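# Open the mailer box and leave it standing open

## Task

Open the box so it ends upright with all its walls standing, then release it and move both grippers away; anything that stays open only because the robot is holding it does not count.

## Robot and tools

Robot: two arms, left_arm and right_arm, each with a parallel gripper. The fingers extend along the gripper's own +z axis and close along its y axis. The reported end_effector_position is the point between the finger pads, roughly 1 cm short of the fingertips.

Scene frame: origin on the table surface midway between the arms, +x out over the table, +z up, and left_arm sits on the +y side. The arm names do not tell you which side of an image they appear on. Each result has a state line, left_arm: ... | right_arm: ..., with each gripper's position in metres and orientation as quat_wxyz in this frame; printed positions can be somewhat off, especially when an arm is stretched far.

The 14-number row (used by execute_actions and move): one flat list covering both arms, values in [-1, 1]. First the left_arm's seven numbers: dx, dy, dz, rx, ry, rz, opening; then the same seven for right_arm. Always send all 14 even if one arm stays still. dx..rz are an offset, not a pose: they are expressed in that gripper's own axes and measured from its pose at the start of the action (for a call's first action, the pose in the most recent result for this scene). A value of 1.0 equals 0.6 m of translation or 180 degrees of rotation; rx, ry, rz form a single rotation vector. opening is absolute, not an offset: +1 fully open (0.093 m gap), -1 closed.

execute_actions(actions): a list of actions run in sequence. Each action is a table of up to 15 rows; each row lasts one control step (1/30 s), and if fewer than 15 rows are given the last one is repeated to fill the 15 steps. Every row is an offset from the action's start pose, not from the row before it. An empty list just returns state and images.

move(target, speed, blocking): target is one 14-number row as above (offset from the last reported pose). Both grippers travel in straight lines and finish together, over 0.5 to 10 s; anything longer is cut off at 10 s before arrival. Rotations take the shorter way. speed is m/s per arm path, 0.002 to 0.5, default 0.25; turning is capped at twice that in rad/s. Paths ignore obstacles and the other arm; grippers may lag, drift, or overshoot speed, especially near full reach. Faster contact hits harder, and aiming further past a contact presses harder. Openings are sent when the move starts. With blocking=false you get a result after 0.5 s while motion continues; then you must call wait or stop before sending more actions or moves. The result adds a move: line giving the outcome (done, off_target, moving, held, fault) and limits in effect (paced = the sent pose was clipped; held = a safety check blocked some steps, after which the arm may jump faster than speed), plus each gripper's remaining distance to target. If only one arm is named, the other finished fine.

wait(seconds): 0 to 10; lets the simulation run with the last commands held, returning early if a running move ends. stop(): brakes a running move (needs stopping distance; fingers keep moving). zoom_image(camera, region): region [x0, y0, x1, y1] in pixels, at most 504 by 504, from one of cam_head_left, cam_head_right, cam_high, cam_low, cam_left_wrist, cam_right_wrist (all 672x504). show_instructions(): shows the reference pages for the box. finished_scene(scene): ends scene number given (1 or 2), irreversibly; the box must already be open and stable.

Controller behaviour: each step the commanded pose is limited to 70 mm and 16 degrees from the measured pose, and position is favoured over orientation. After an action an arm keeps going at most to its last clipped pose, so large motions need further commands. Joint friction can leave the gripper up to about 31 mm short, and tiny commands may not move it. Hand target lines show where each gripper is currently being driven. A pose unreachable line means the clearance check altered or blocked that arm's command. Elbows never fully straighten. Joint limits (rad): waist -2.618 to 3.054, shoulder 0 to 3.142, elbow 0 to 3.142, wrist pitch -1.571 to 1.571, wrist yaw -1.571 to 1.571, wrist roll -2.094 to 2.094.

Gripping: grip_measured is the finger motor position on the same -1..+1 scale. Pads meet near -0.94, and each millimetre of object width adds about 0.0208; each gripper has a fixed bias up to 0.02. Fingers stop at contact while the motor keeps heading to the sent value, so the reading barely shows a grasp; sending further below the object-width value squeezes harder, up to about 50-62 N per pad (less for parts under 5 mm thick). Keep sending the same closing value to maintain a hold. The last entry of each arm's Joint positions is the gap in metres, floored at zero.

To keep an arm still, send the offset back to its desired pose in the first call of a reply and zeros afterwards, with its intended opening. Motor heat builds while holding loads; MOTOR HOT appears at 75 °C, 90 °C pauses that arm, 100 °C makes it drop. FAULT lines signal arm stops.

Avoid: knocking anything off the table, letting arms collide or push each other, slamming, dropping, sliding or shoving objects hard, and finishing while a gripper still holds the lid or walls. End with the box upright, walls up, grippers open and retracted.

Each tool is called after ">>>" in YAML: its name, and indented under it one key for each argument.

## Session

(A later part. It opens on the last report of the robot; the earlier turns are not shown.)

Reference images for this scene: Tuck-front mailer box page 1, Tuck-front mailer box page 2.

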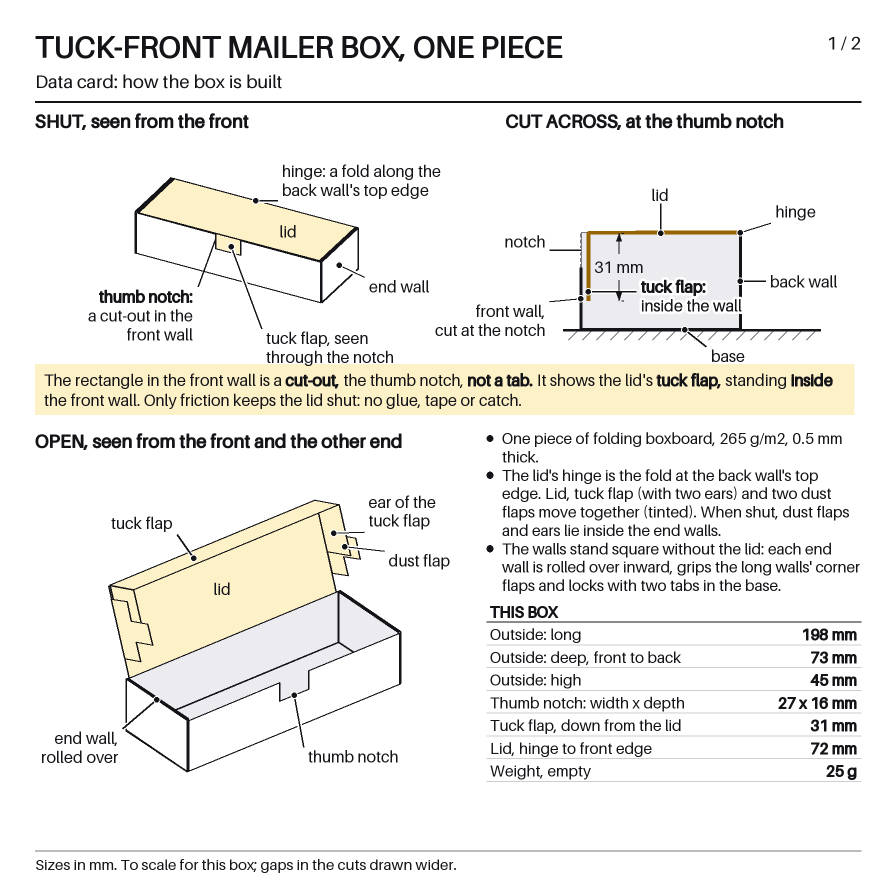

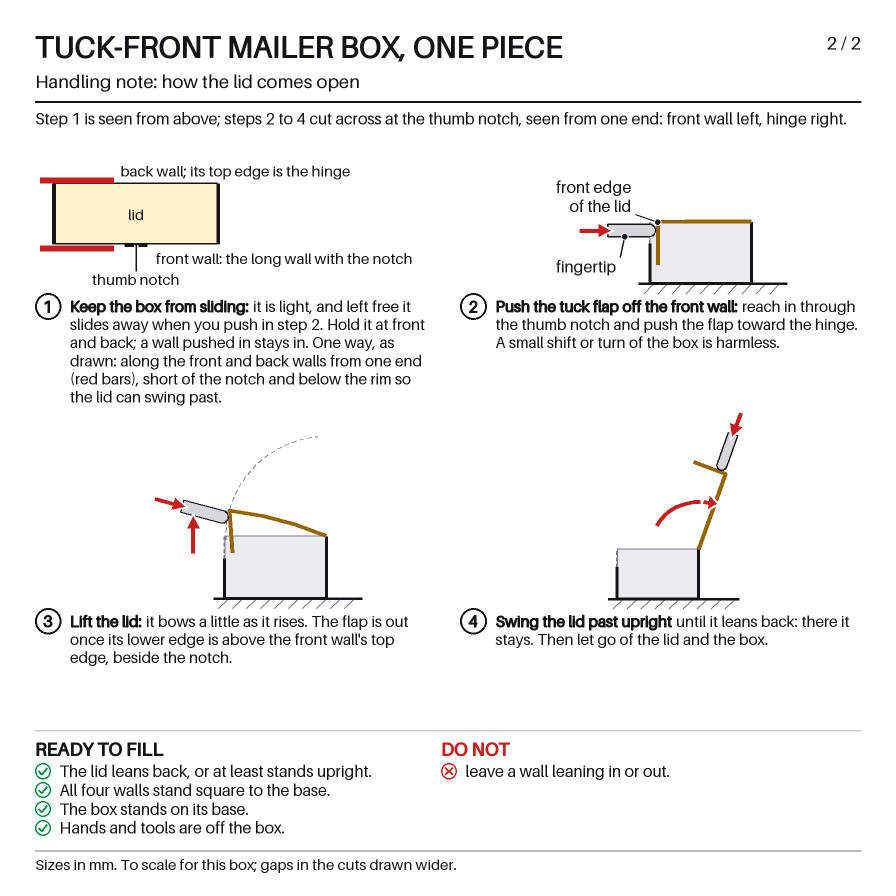

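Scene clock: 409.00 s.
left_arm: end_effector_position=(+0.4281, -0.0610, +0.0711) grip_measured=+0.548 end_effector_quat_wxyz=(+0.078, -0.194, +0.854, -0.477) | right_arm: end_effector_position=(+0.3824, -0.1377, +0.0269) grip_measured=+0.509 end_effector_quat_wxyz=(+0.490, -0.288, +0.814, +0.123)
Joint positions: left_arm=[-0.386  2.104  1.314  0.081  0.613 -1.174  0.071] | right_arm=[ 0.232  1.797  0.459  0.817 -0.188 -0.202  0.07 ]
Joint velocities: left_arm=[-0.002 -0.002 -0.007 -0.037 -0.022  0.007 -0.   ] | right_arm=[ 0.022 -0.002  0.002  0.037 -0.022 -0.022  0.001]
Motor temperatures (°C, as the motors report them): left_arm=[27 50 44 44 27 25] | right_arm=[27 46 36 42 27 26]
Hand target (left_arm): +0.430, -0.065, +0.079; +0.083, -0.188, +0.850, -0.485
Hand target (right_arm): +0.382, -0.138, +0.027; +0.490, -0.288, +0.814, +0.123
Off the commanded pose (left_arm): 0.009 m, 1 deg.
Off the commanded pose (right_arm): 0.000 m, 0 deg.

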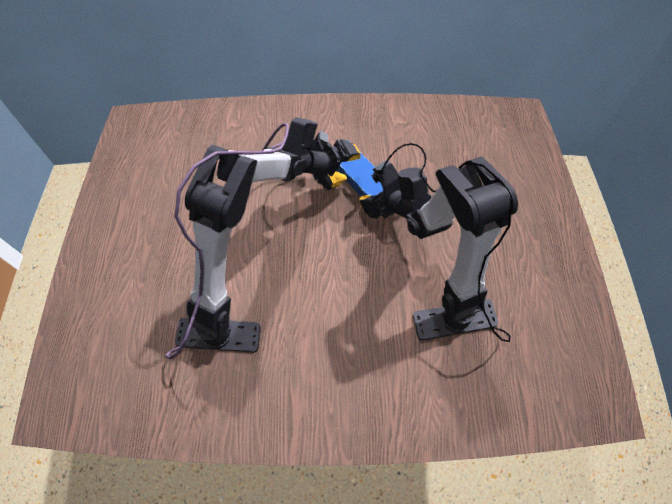

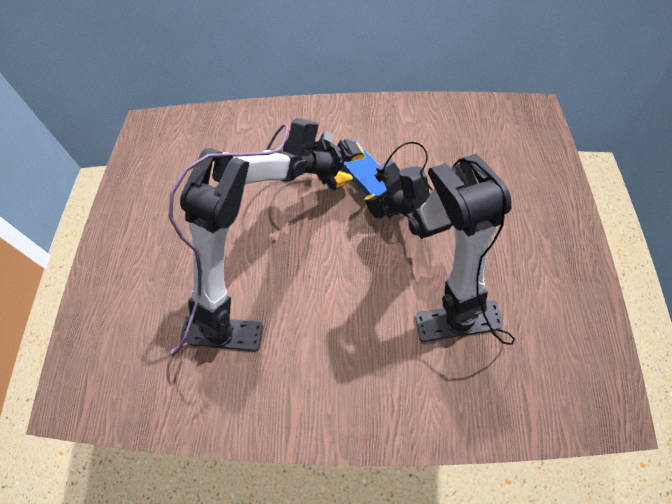

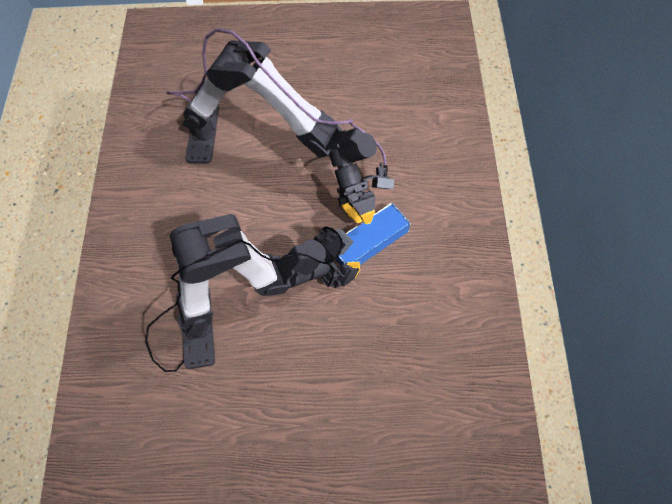

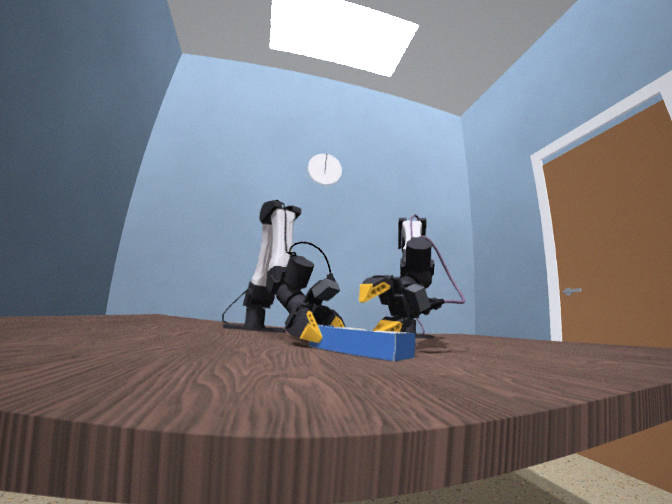

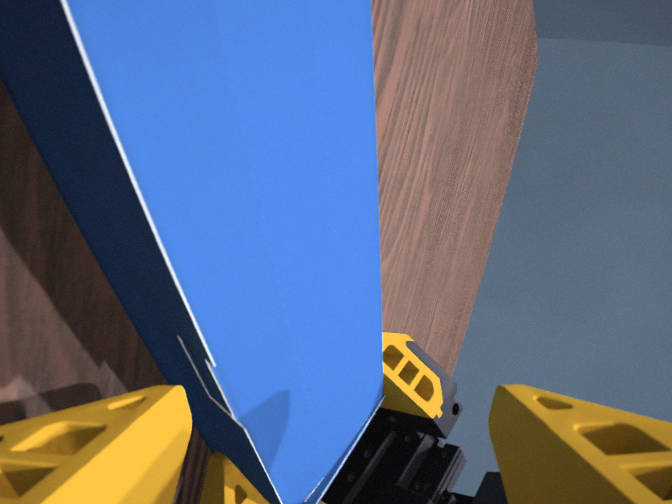

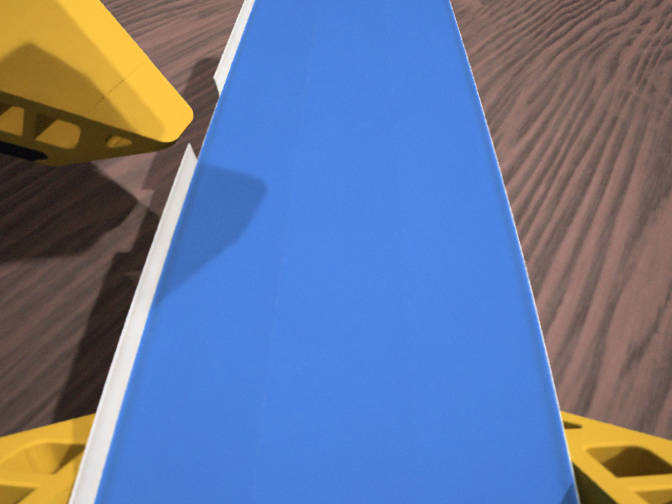

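>>> execute_actions:
  actions:
    - [[0,-0.015,0,0.008,0,0.004,0.6,0,0.022,0,-0.01,0,0,0.6]]
    - [[0,-0.015,0,0.008,0,0.004,0.6,0,0.022,0,-0.01,0,0,0.6]]
    - [[0,-0.015,0,0.01,0,0.004,0.53,0,0.022,0,-0.01,0,0,0.6]]
    - [[0,-0.015,0,0.01,0,0.004,0.46,0,0.022,0,-0.01,0,0,0.6]]

Scene clock: 413.17 s.
left_arm: end_effector_position=(+0.4301, -0.0606, +0.0717) grip_measured=+0.462 end_effector_quat_wxyz=(+0.083, -0.195, +0.853, -0.477) | right_arm: end_effector_position=(+0.3785, -0.1283, +0.0263) grip_measured=+0.598 end_effector_quat_wxyz=(+0.488, -0.277, +0.819, +0.124)
Joint positions: left_arm=[-0.386  2.104  1.314  0.088  0.605 -1.174  0.067] | right_arm=[ 0.278  1.797  0.459  0.817 -0.139 -0.157  0.074]
Joint velocities: left_arm=[ 0.002  0.017 -0.012  0.022 -0.022 -0.037 -0.   ] | right_arm=[ 0.012 -0.007 -0.007 -0.066  0.066 -0.007  0.   ]
Motor temperatures (°C, as the motors report them): left_arm=[27 50 44 44 27 25] | right_arm=[27 46 36 42 27 26]
Hand target (left_arm): +0.432, -0.065, +0.080; +0.088, -0.187, +0.847, -0.490
Hand target (right_arm): +0.371, -0.118, +0.025; +0.483, -0.291, +0.814, +0.139
Off the commanded pose (left_arm): 0.009 m, 2 deg.
Off the commanded pose (right_arm): 0.013 m, 2 deg.

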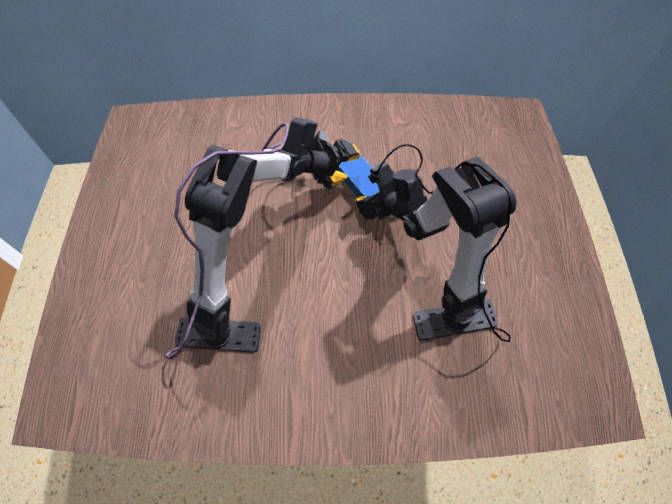

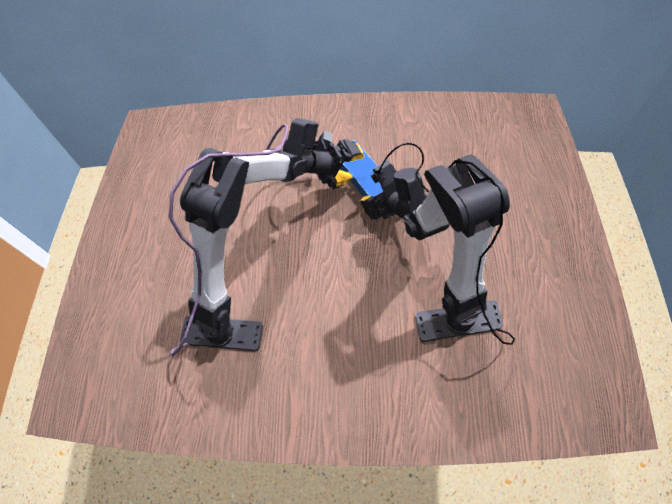

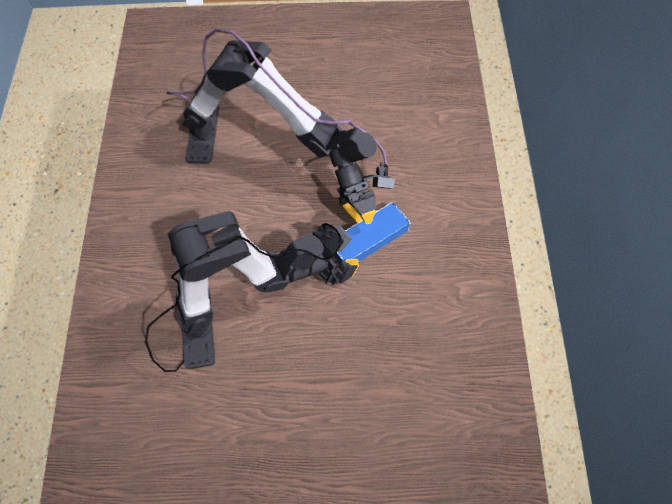

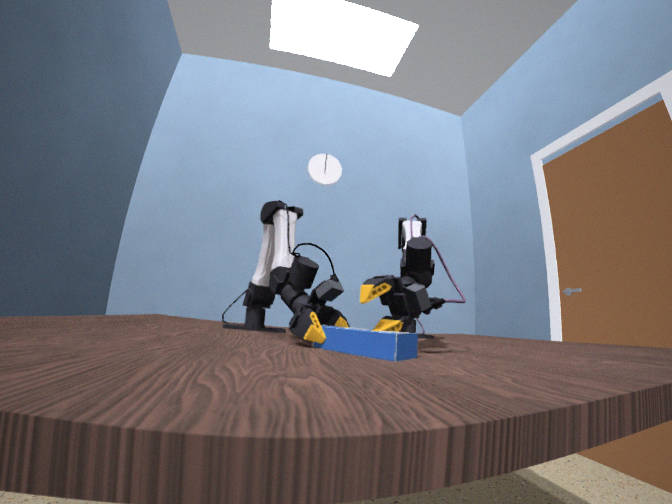

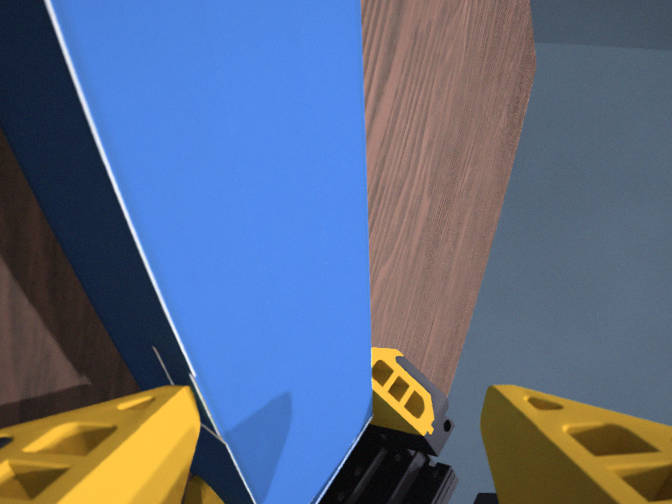

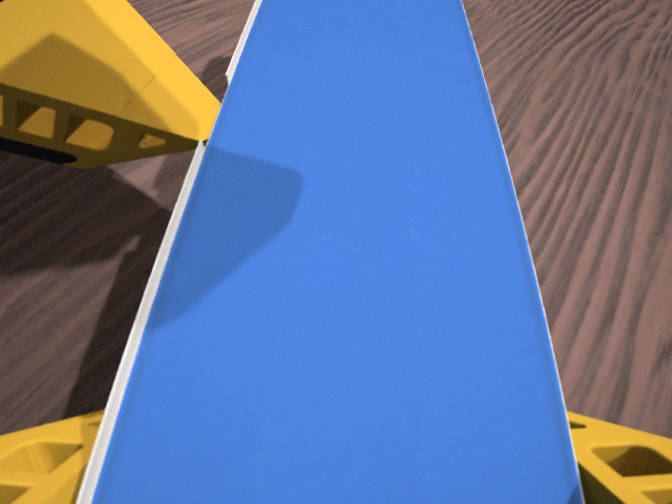

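Rising with the box flat. Continue with lighter grip-turn.

>>> execute_actions:
  actions:
    - [[0,-0.015,0,0.01,0,0.004,0.39,0,0.018,0,-0.014,0,-0.004,0.585]]
    - [[0,-0.015,0,0.01,0,0.004,0.32,0,0.018,0,-0.014,0,-0.004,0.585]]
    - [[0,-0.015,0,0.01,0,0.004,0.25,0,0.018,0,-0.014,0,-0.004,0.585]]
    - [[0,-0.015,0,0.01,0,0.004,0.18,0,0.018,0,-0.014,0,-0.004,0.585]]

Scene clock: 417.03 s.
left_arm: end_effector_position=(+0.4307, -0.0595, +0.0706) grip_measured=+0.182 end_effector_quat_wxyz=(+0.084, -0.200, +0.854, -0.474) | right_arm: end_effector_position=(+0.3796, -0.1300, +0.0265) grip_measured=+0.589 end_effector_quat_wxyz=(+0.489, -0.273, +0.819, +0.119)
Joint positions: left_arm=[-0.386  2.104  1.314  0.084  0.596 -1.178  0.054] | right_arm=[ 0.278  1.797  0.459  0.819 -0.127 -0.156  0.073]
Joint velocities: left_arm=[-0.007 -0.012 -0.017  0.007 -0.037 -0.037 -0.001] | right_arm=[-0.022  0.002 -0.007  0.022 -0.007 -0.037 -0.   ]
Motor temperatures (°C, as the motors report them): left_arm=[27 50 44 45 27 25] | right_arm=[27 46 36 42 27 26]
Hand target (left_arm): +0.433, -0.064, +0.079; +0.090, -0.192, +0.847, -0.487
Hand target (right_arm): +0.373, -0.121, +0.026; +0.483, -0.290, +0.815, +0.135
Off the commanded pose (left_arm): 0.010 m, 2 deg.
Off the commanded pose (right_arm): 0.011 m, 3 deg.

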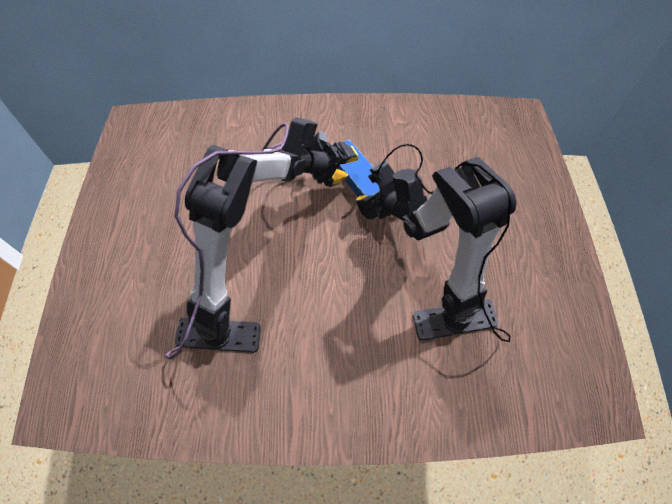

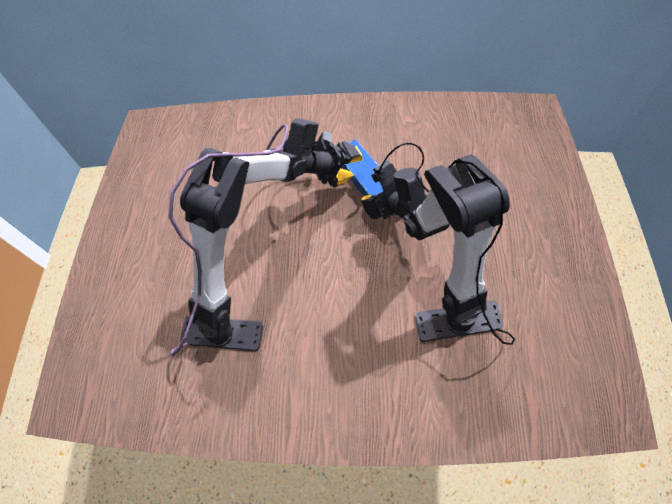

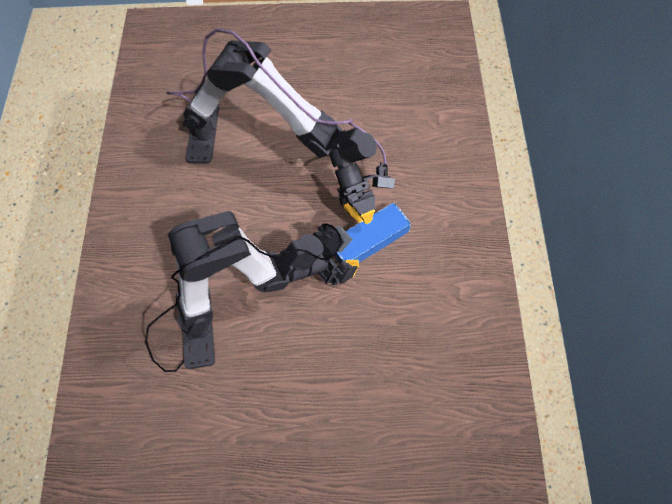

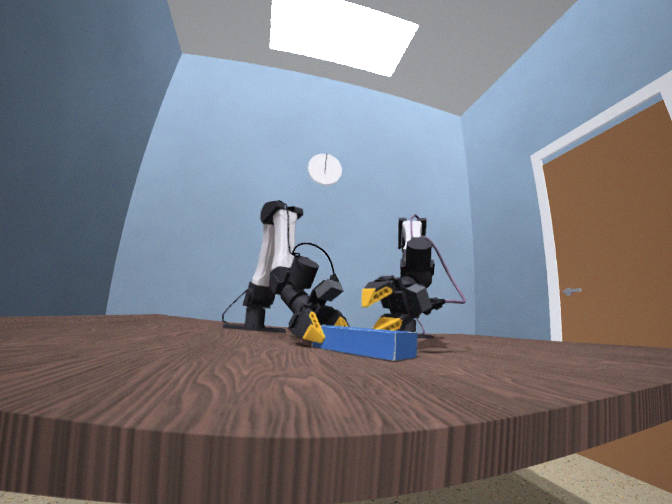

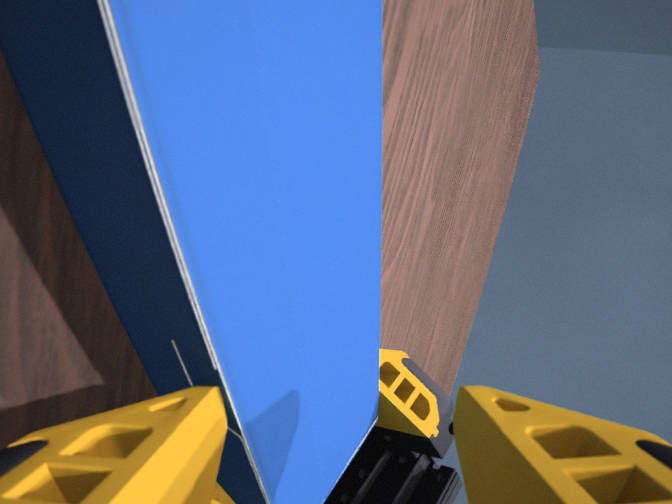

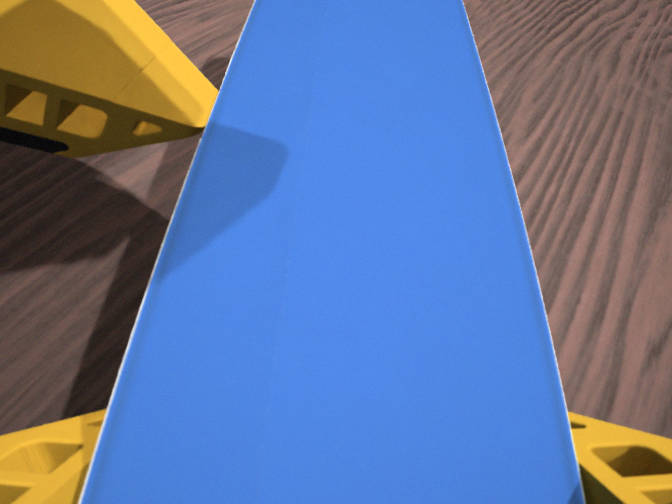

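>>> execute_actions:
  actions:
    - [[0,-0.015,0,0.008,0,0.004,0.4,0,0.005,0,0,0,0,0.62]]
    - [[0,-0.015,0,0.008,0,0.004,0.5,0,0.0,0,0,0,0,0.7]]
    - [[0,-0.015,0,0.008,0,0.004,0.55,0.014,0.004,-0.03,0,0,0,0.7]]
    - [[0,-0.015,0,0.008,0,0.004,0.58,0.012,0.004,-0.024,0,0,0,0.7]]
    - [[0,-0.015,0,0.008,0,0.004,0.58,0,0,0,0,0,0,0.5]]

Scene clock: 422.87 s.
left_arm: end_effector_position=(+0.4361, -0.0625, +0.0786) grip_measured=+0.578 end_effector_quat_wxyz=(+0.100, -0.190, +0.847, -0.487) | right_arm: end_effector_position=(+0.3555, -0.1409, +0.0265) grip_measured=+0.508 end_effector_quat_wxyz=(+0.486, -0.273, +0.822, +0.117)
Joint positions: left_arm=[-0.386  2.104  1.314  0.132  0.599 -1.178  0.073] | right_arm=[ 0.28   1.714  0.358  0.827 -0.122 -0.156  0.07 ]
Joint velocities: left_arm=[-0.012  0.002 -0.017 -0.007  0.037 -0.022 -0.   ] | right_arm=[ 0.017 -0.012  0.007 -0.037 -0.022  0.007 -0.002]
Motor temperatures (°C, as the motors report them): left_arm=[27 50 44 45 27 25] | right_arm=[27 46 36 42 27 26]
Hand target (left_arm): +0.437, -0.066, +0.086; +0.103, -0.184, +0.842, -0.496
Hand target (right_arm): +0.355, -0.141, +0.027; +0.486, -0.273, +0.822, +0.117
Off the commanded pose (left_arm): 0.008 m, 1 deg.
Off the commanded pose (right_arm): 0.000 m, 0 deg.

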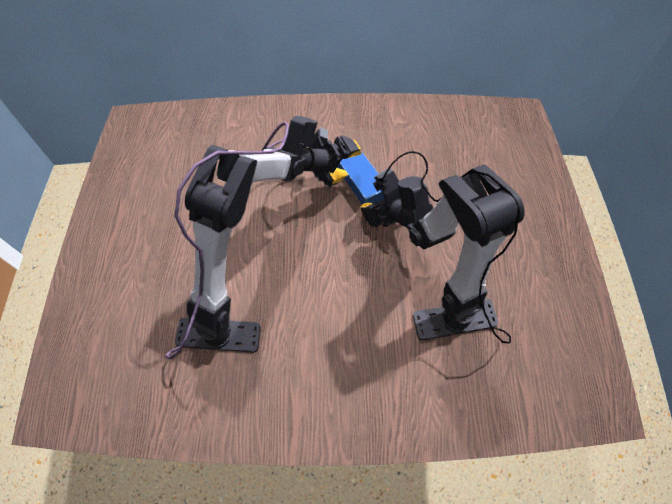

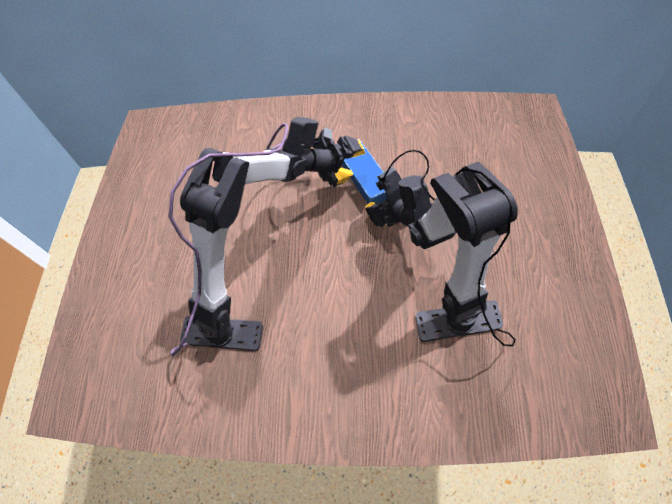

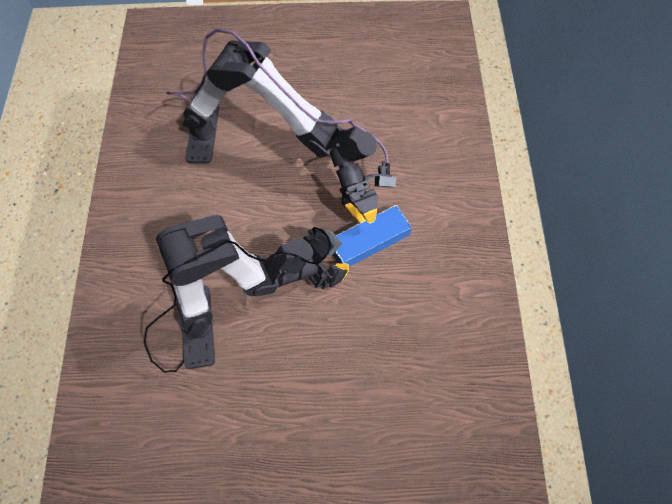

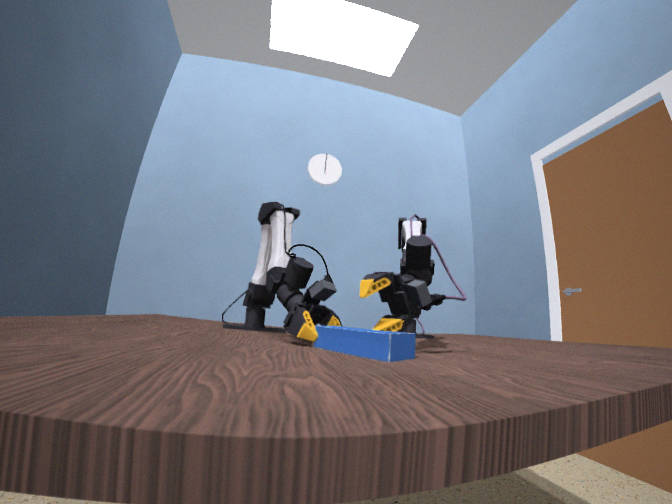

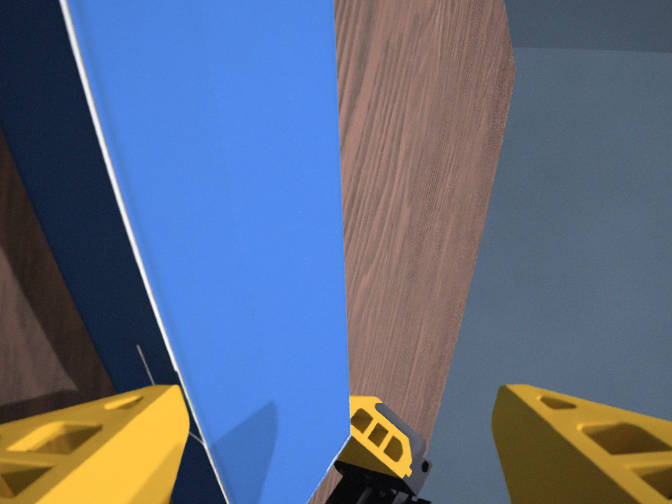

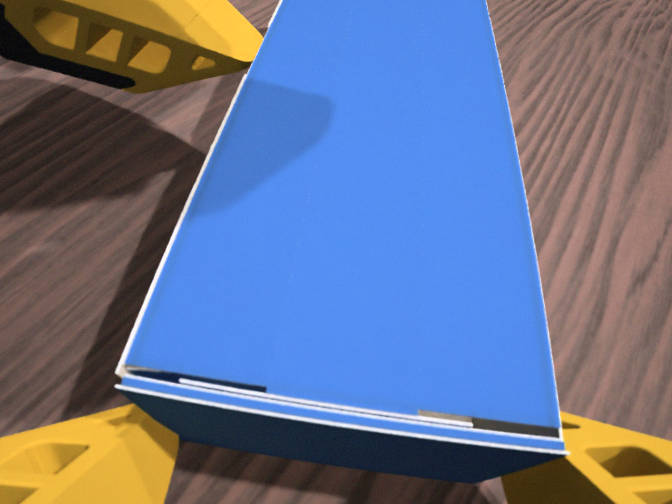

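>>> execute_actions:
  actions:
    - [[0,-0.012,0,0.004,0,0,0.9,0,0,0,0.02,0,0,0.85]]

>>> move:
  target: [0,-0.012,0,0.004,0,0,0.9,-0.05,-0.01,0.108,0,0,0,0.85]
  speed: 0.06

>>> execute_actions:
  actions:
    - [[0,-0.012,0,0.004,0,0,0.9,0,0,0,0,0,0,0.56]]

Scene clock: 426.73 s.
left_arm: end_effector_position=(+0.4361, -0.0625, +0.0786) grip_measured=+0.898 end_effector_quat_wxyz=(+0.099, -0.191, +0.846, -0.487) | right_arm: end_effector_position=(+0.3575, -0.1416, +0.0276) grip_measured=+0.848 end_effector_quat_wxyz=(+0.493, -0.261, +0.825, +0.090)
Joint positions: left_arm=[-0.386  2.104  1.314  0.132  0.599 -1.181  0.088] | right_arm=[ 0.316  1.714  0.358  0.835 -0.031 -0.143  0.086]
Joint velocities: left_arm=[-0.017 -0.007 -0.027 -0.037  0.022  0.007 -0.001] | right_arm=[-0.017 -0.002 -0.007 -0.037  0.051 -0.022 -0.   ]
Motor temperatures (°C, as the motors report them): left_arm=[27 50 44 44 27 25] | right_arm=[27 46 36 42 27 26]
Hand target (left_arm): +0.438, -0.066, +0.085; +0.101, -0.189, +0.843, -0.493
Hand target (right_arm): +0.355, -0.141, +0.027; +0.494, -0.258, +0.825, +0.091
Off the commanded pose (left_arm): 0.007 m, 1 deg.
Off the commanded pose (right_arm): 0.002 m, 0 deg.

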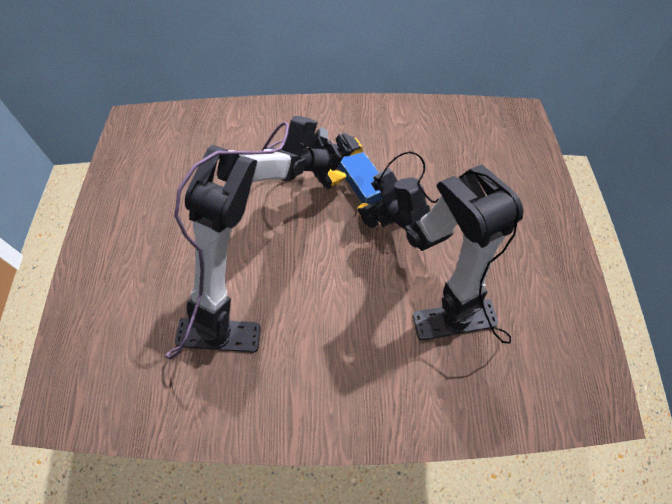

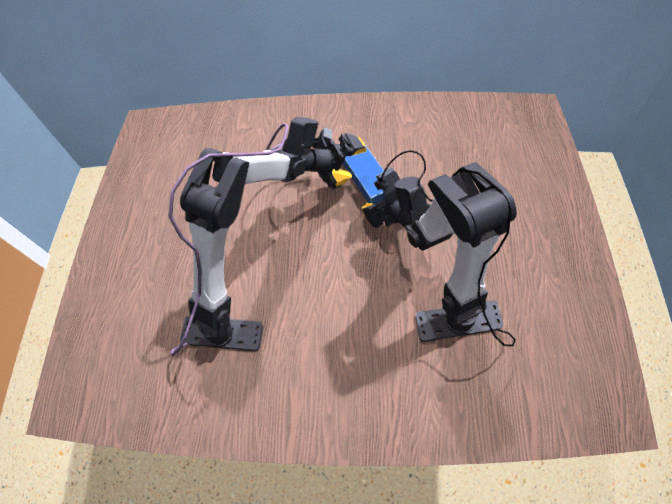

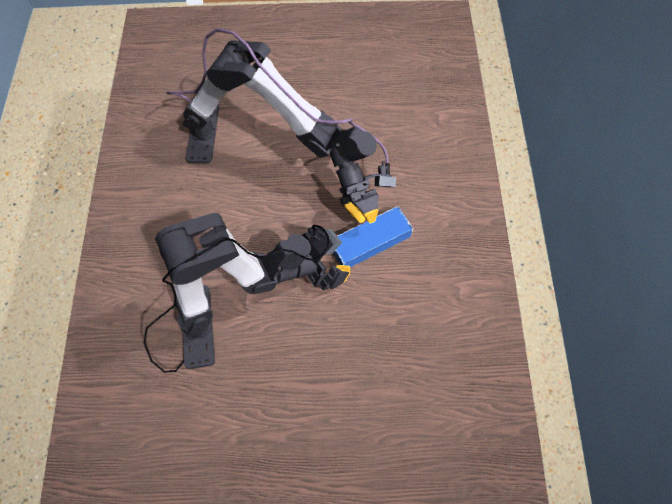

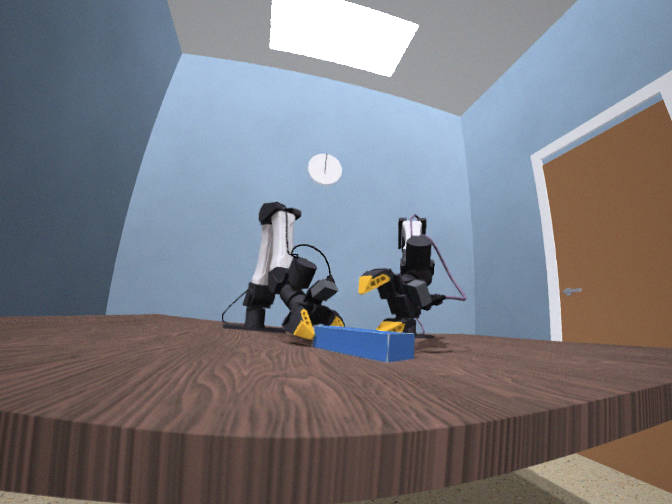

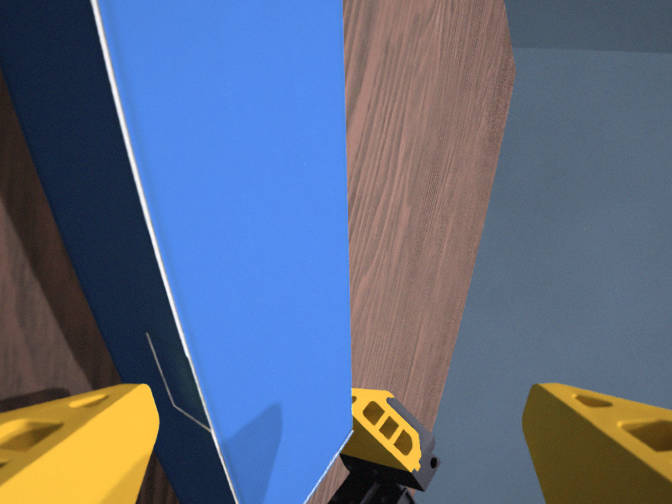

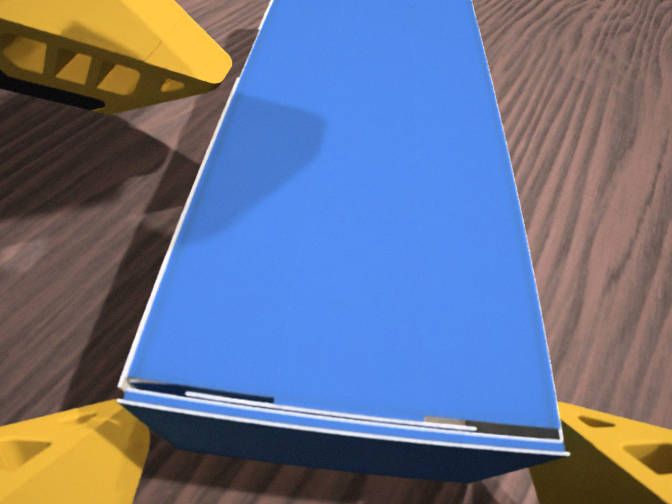

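Scene clock: 428.23 s.
left_arm: end_effector_position=(+0.4361, -0.0625, +0.0786) grip_measured=+0.898 end_effector_quat_wxyz=(+0.099, -0.191, +0.846, -0.487) | right_arm: end_effector_position=(+0.4172, -0.1126, +0.0239) grip_measured=+0.848 end_effector_quat_wxyz=(+0.497, -0.260, +0.823, +0.091)
Joint positions: left_arm=[-0.386  2.104  1.314  0.132  0.599 -1.183  0.088] | right_arm=[ 0.316  1.917  0.621  0.785 -0.031 -0.143  0.086]
Joint velocities: left_arm=[ 0.012 -0.012  0.017  0.022 -0.007  0.022  0.001] | right_arm=[-0.002  0.007 -0.012 -0.007  0.037  0.022 -0.   ]
Motor temperatures (°C, as the motors report them): left_arm=[27 50 44 44 27 25] | right_arm=[27 46 36 42 27 26]
Hand target (left_arm): +0.438, -0.066, +0.085; +0.100, -0.190, +0.843, -0.493
Hand target (right_arm): +0.421, -0.109, +0.021; +0.493, -0.261, +0.825, +0.090
Off the commanded pose (left_arm): 0.007 m, 1 deg.
Off the commanded pose (right_arm): 0.005 m, 1 deg.
move: done

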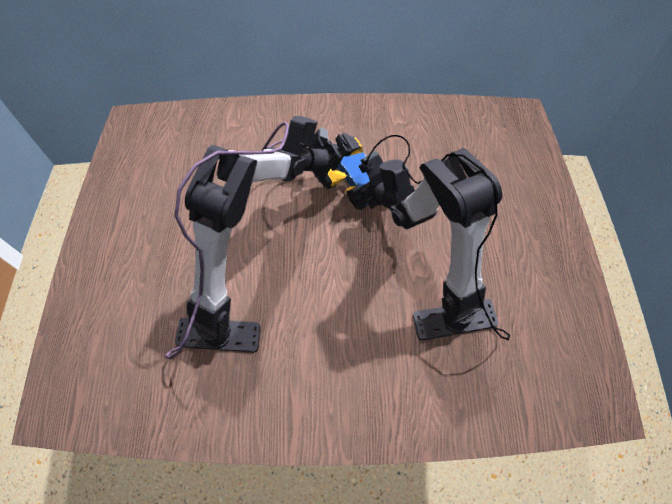

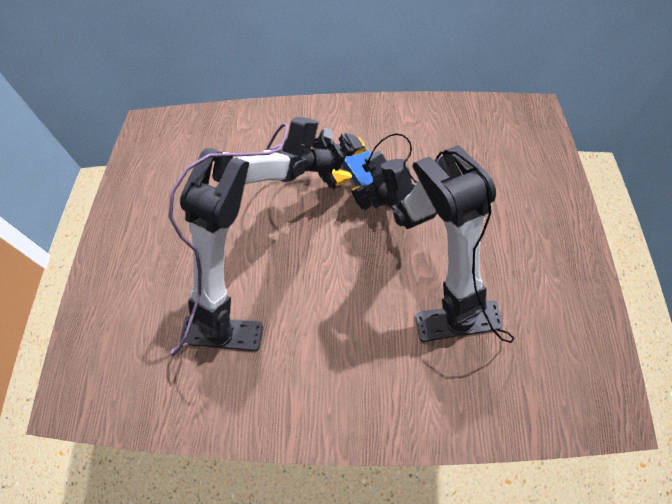

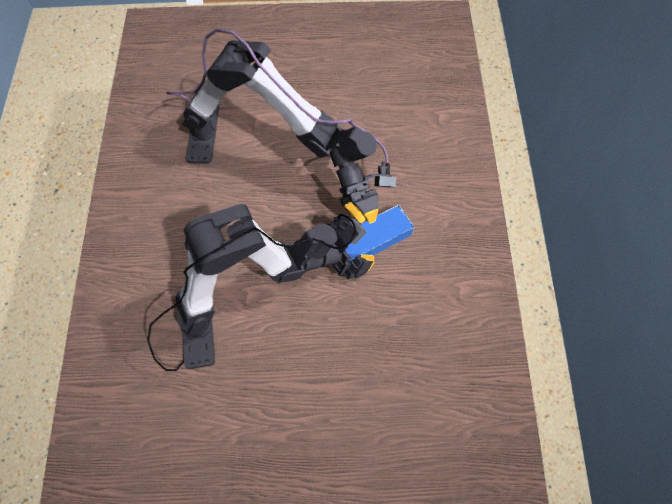

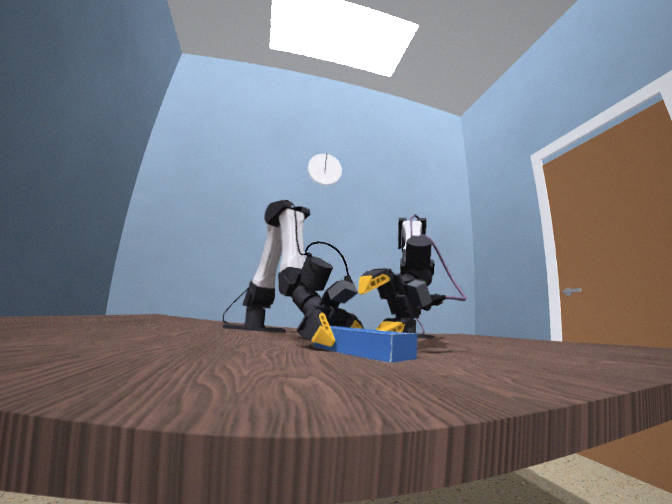

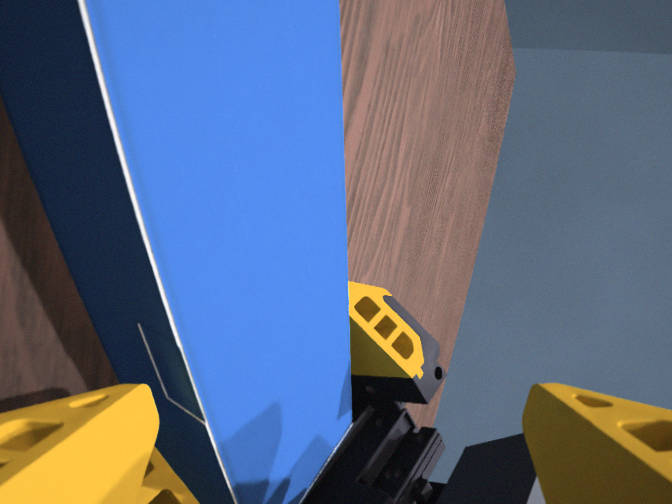

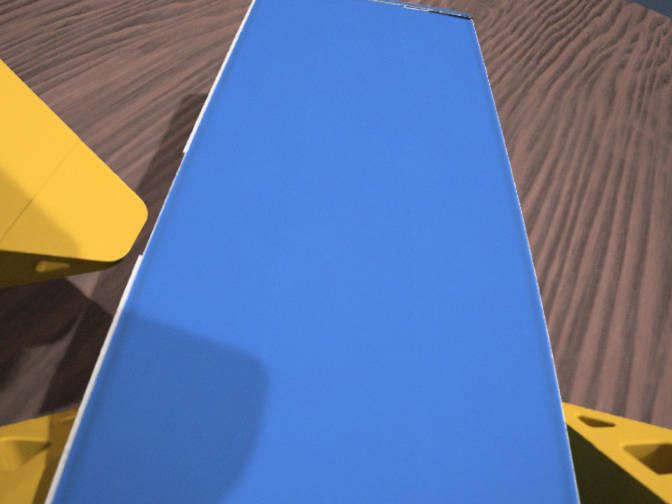

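Scene clock: 428.73 s.
left_arm: end_effector_position=(+0.4361, -0.0625, +0.0786) grip_measured=+0.898 end_effector_quat_wxyz=(+0.098, -0.192, +0.846, -0.488) | right_arm: end_effector_position=(+0.4171, -0.1125, +0.0239) grip_measured=+0.564 end_effector_quat_wxyz=(+0.497, -0.261, +0.822, +0.092)
Joint positions: left_arm=[-0.386  2.104  1.314  0.132  0.599 -1.185  0.088] | right_arm=[ 0.316  1.917  0.621  0.785 -0.032 -0.143  0.072]
Joint velocities: left_arm=[ 0.002  0.012 -0.017 -0.037  0.037 -0.037 -0.001] | right_arm=[ 0.012 -0.012 -0.017 -0.022  0.022  0.022  0.001]
Motor temperatures (°C, as the motors report them): left_arm=[27 50 44 44 27 25] | right_arm=[27 46 36 42 27 26]
Hand target (left_arm): +0.438, -0.066, +0.085; +0.100, -0.191, +0.843, -0.493
Hand target (right_arm): +0.417, -0.113, +0.024; +0.497, -0.260, +0.822, +0.091
Off the commanded pose (left_arm): 0.007 m, 1 deg.
Off the commanded pose (right_arm): 0.000 m, 0 deg.

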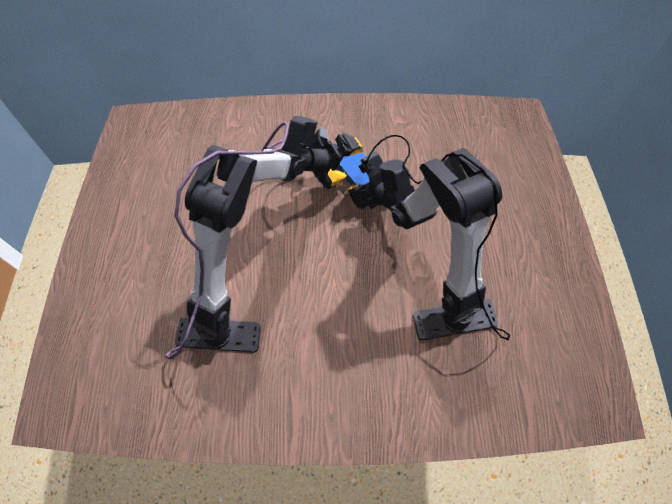

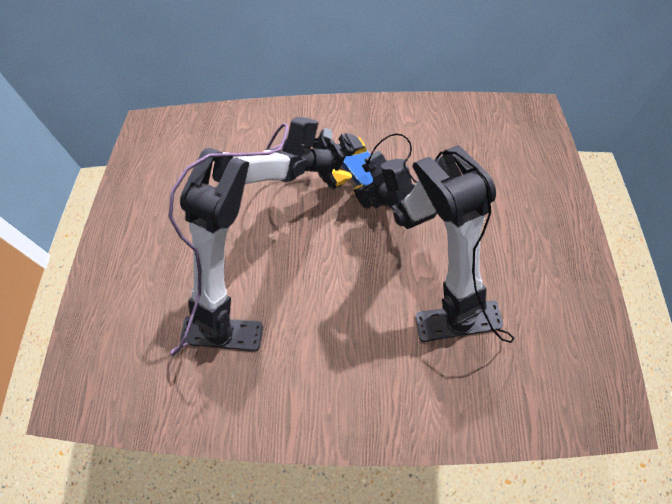

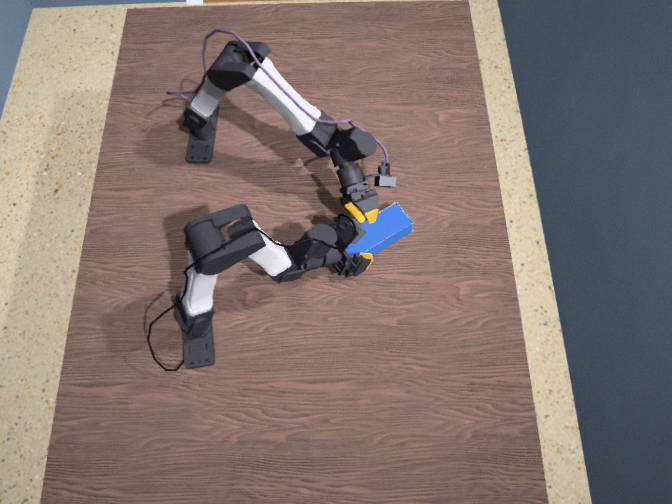

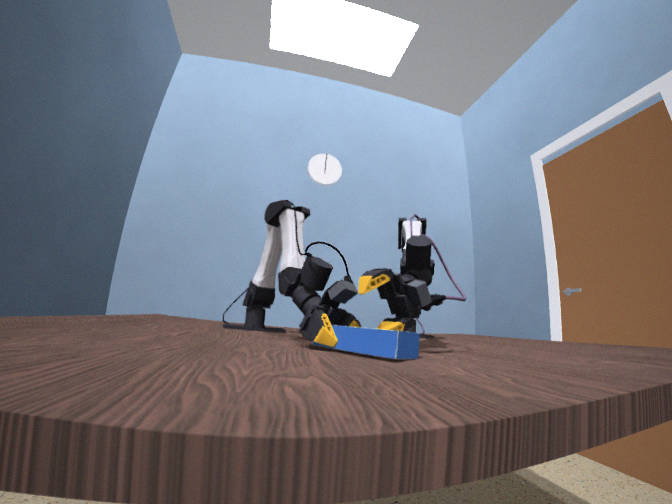

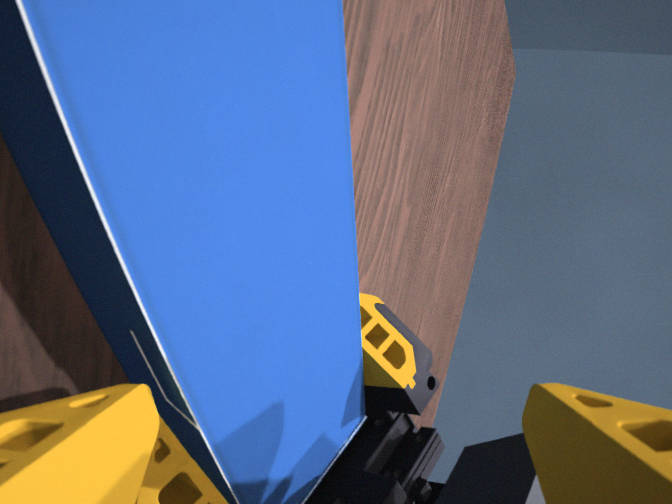

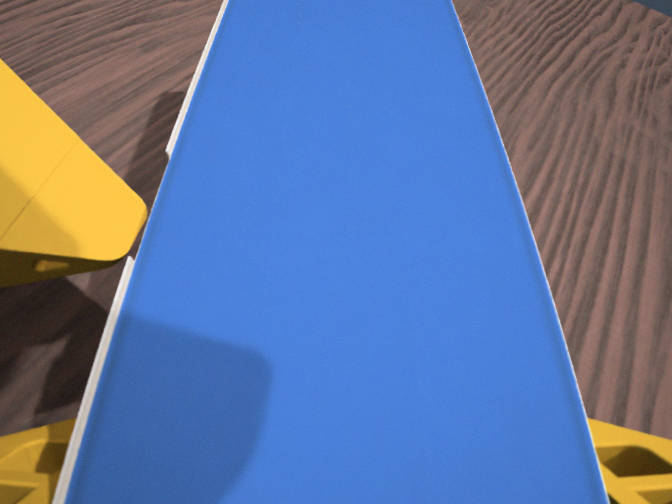

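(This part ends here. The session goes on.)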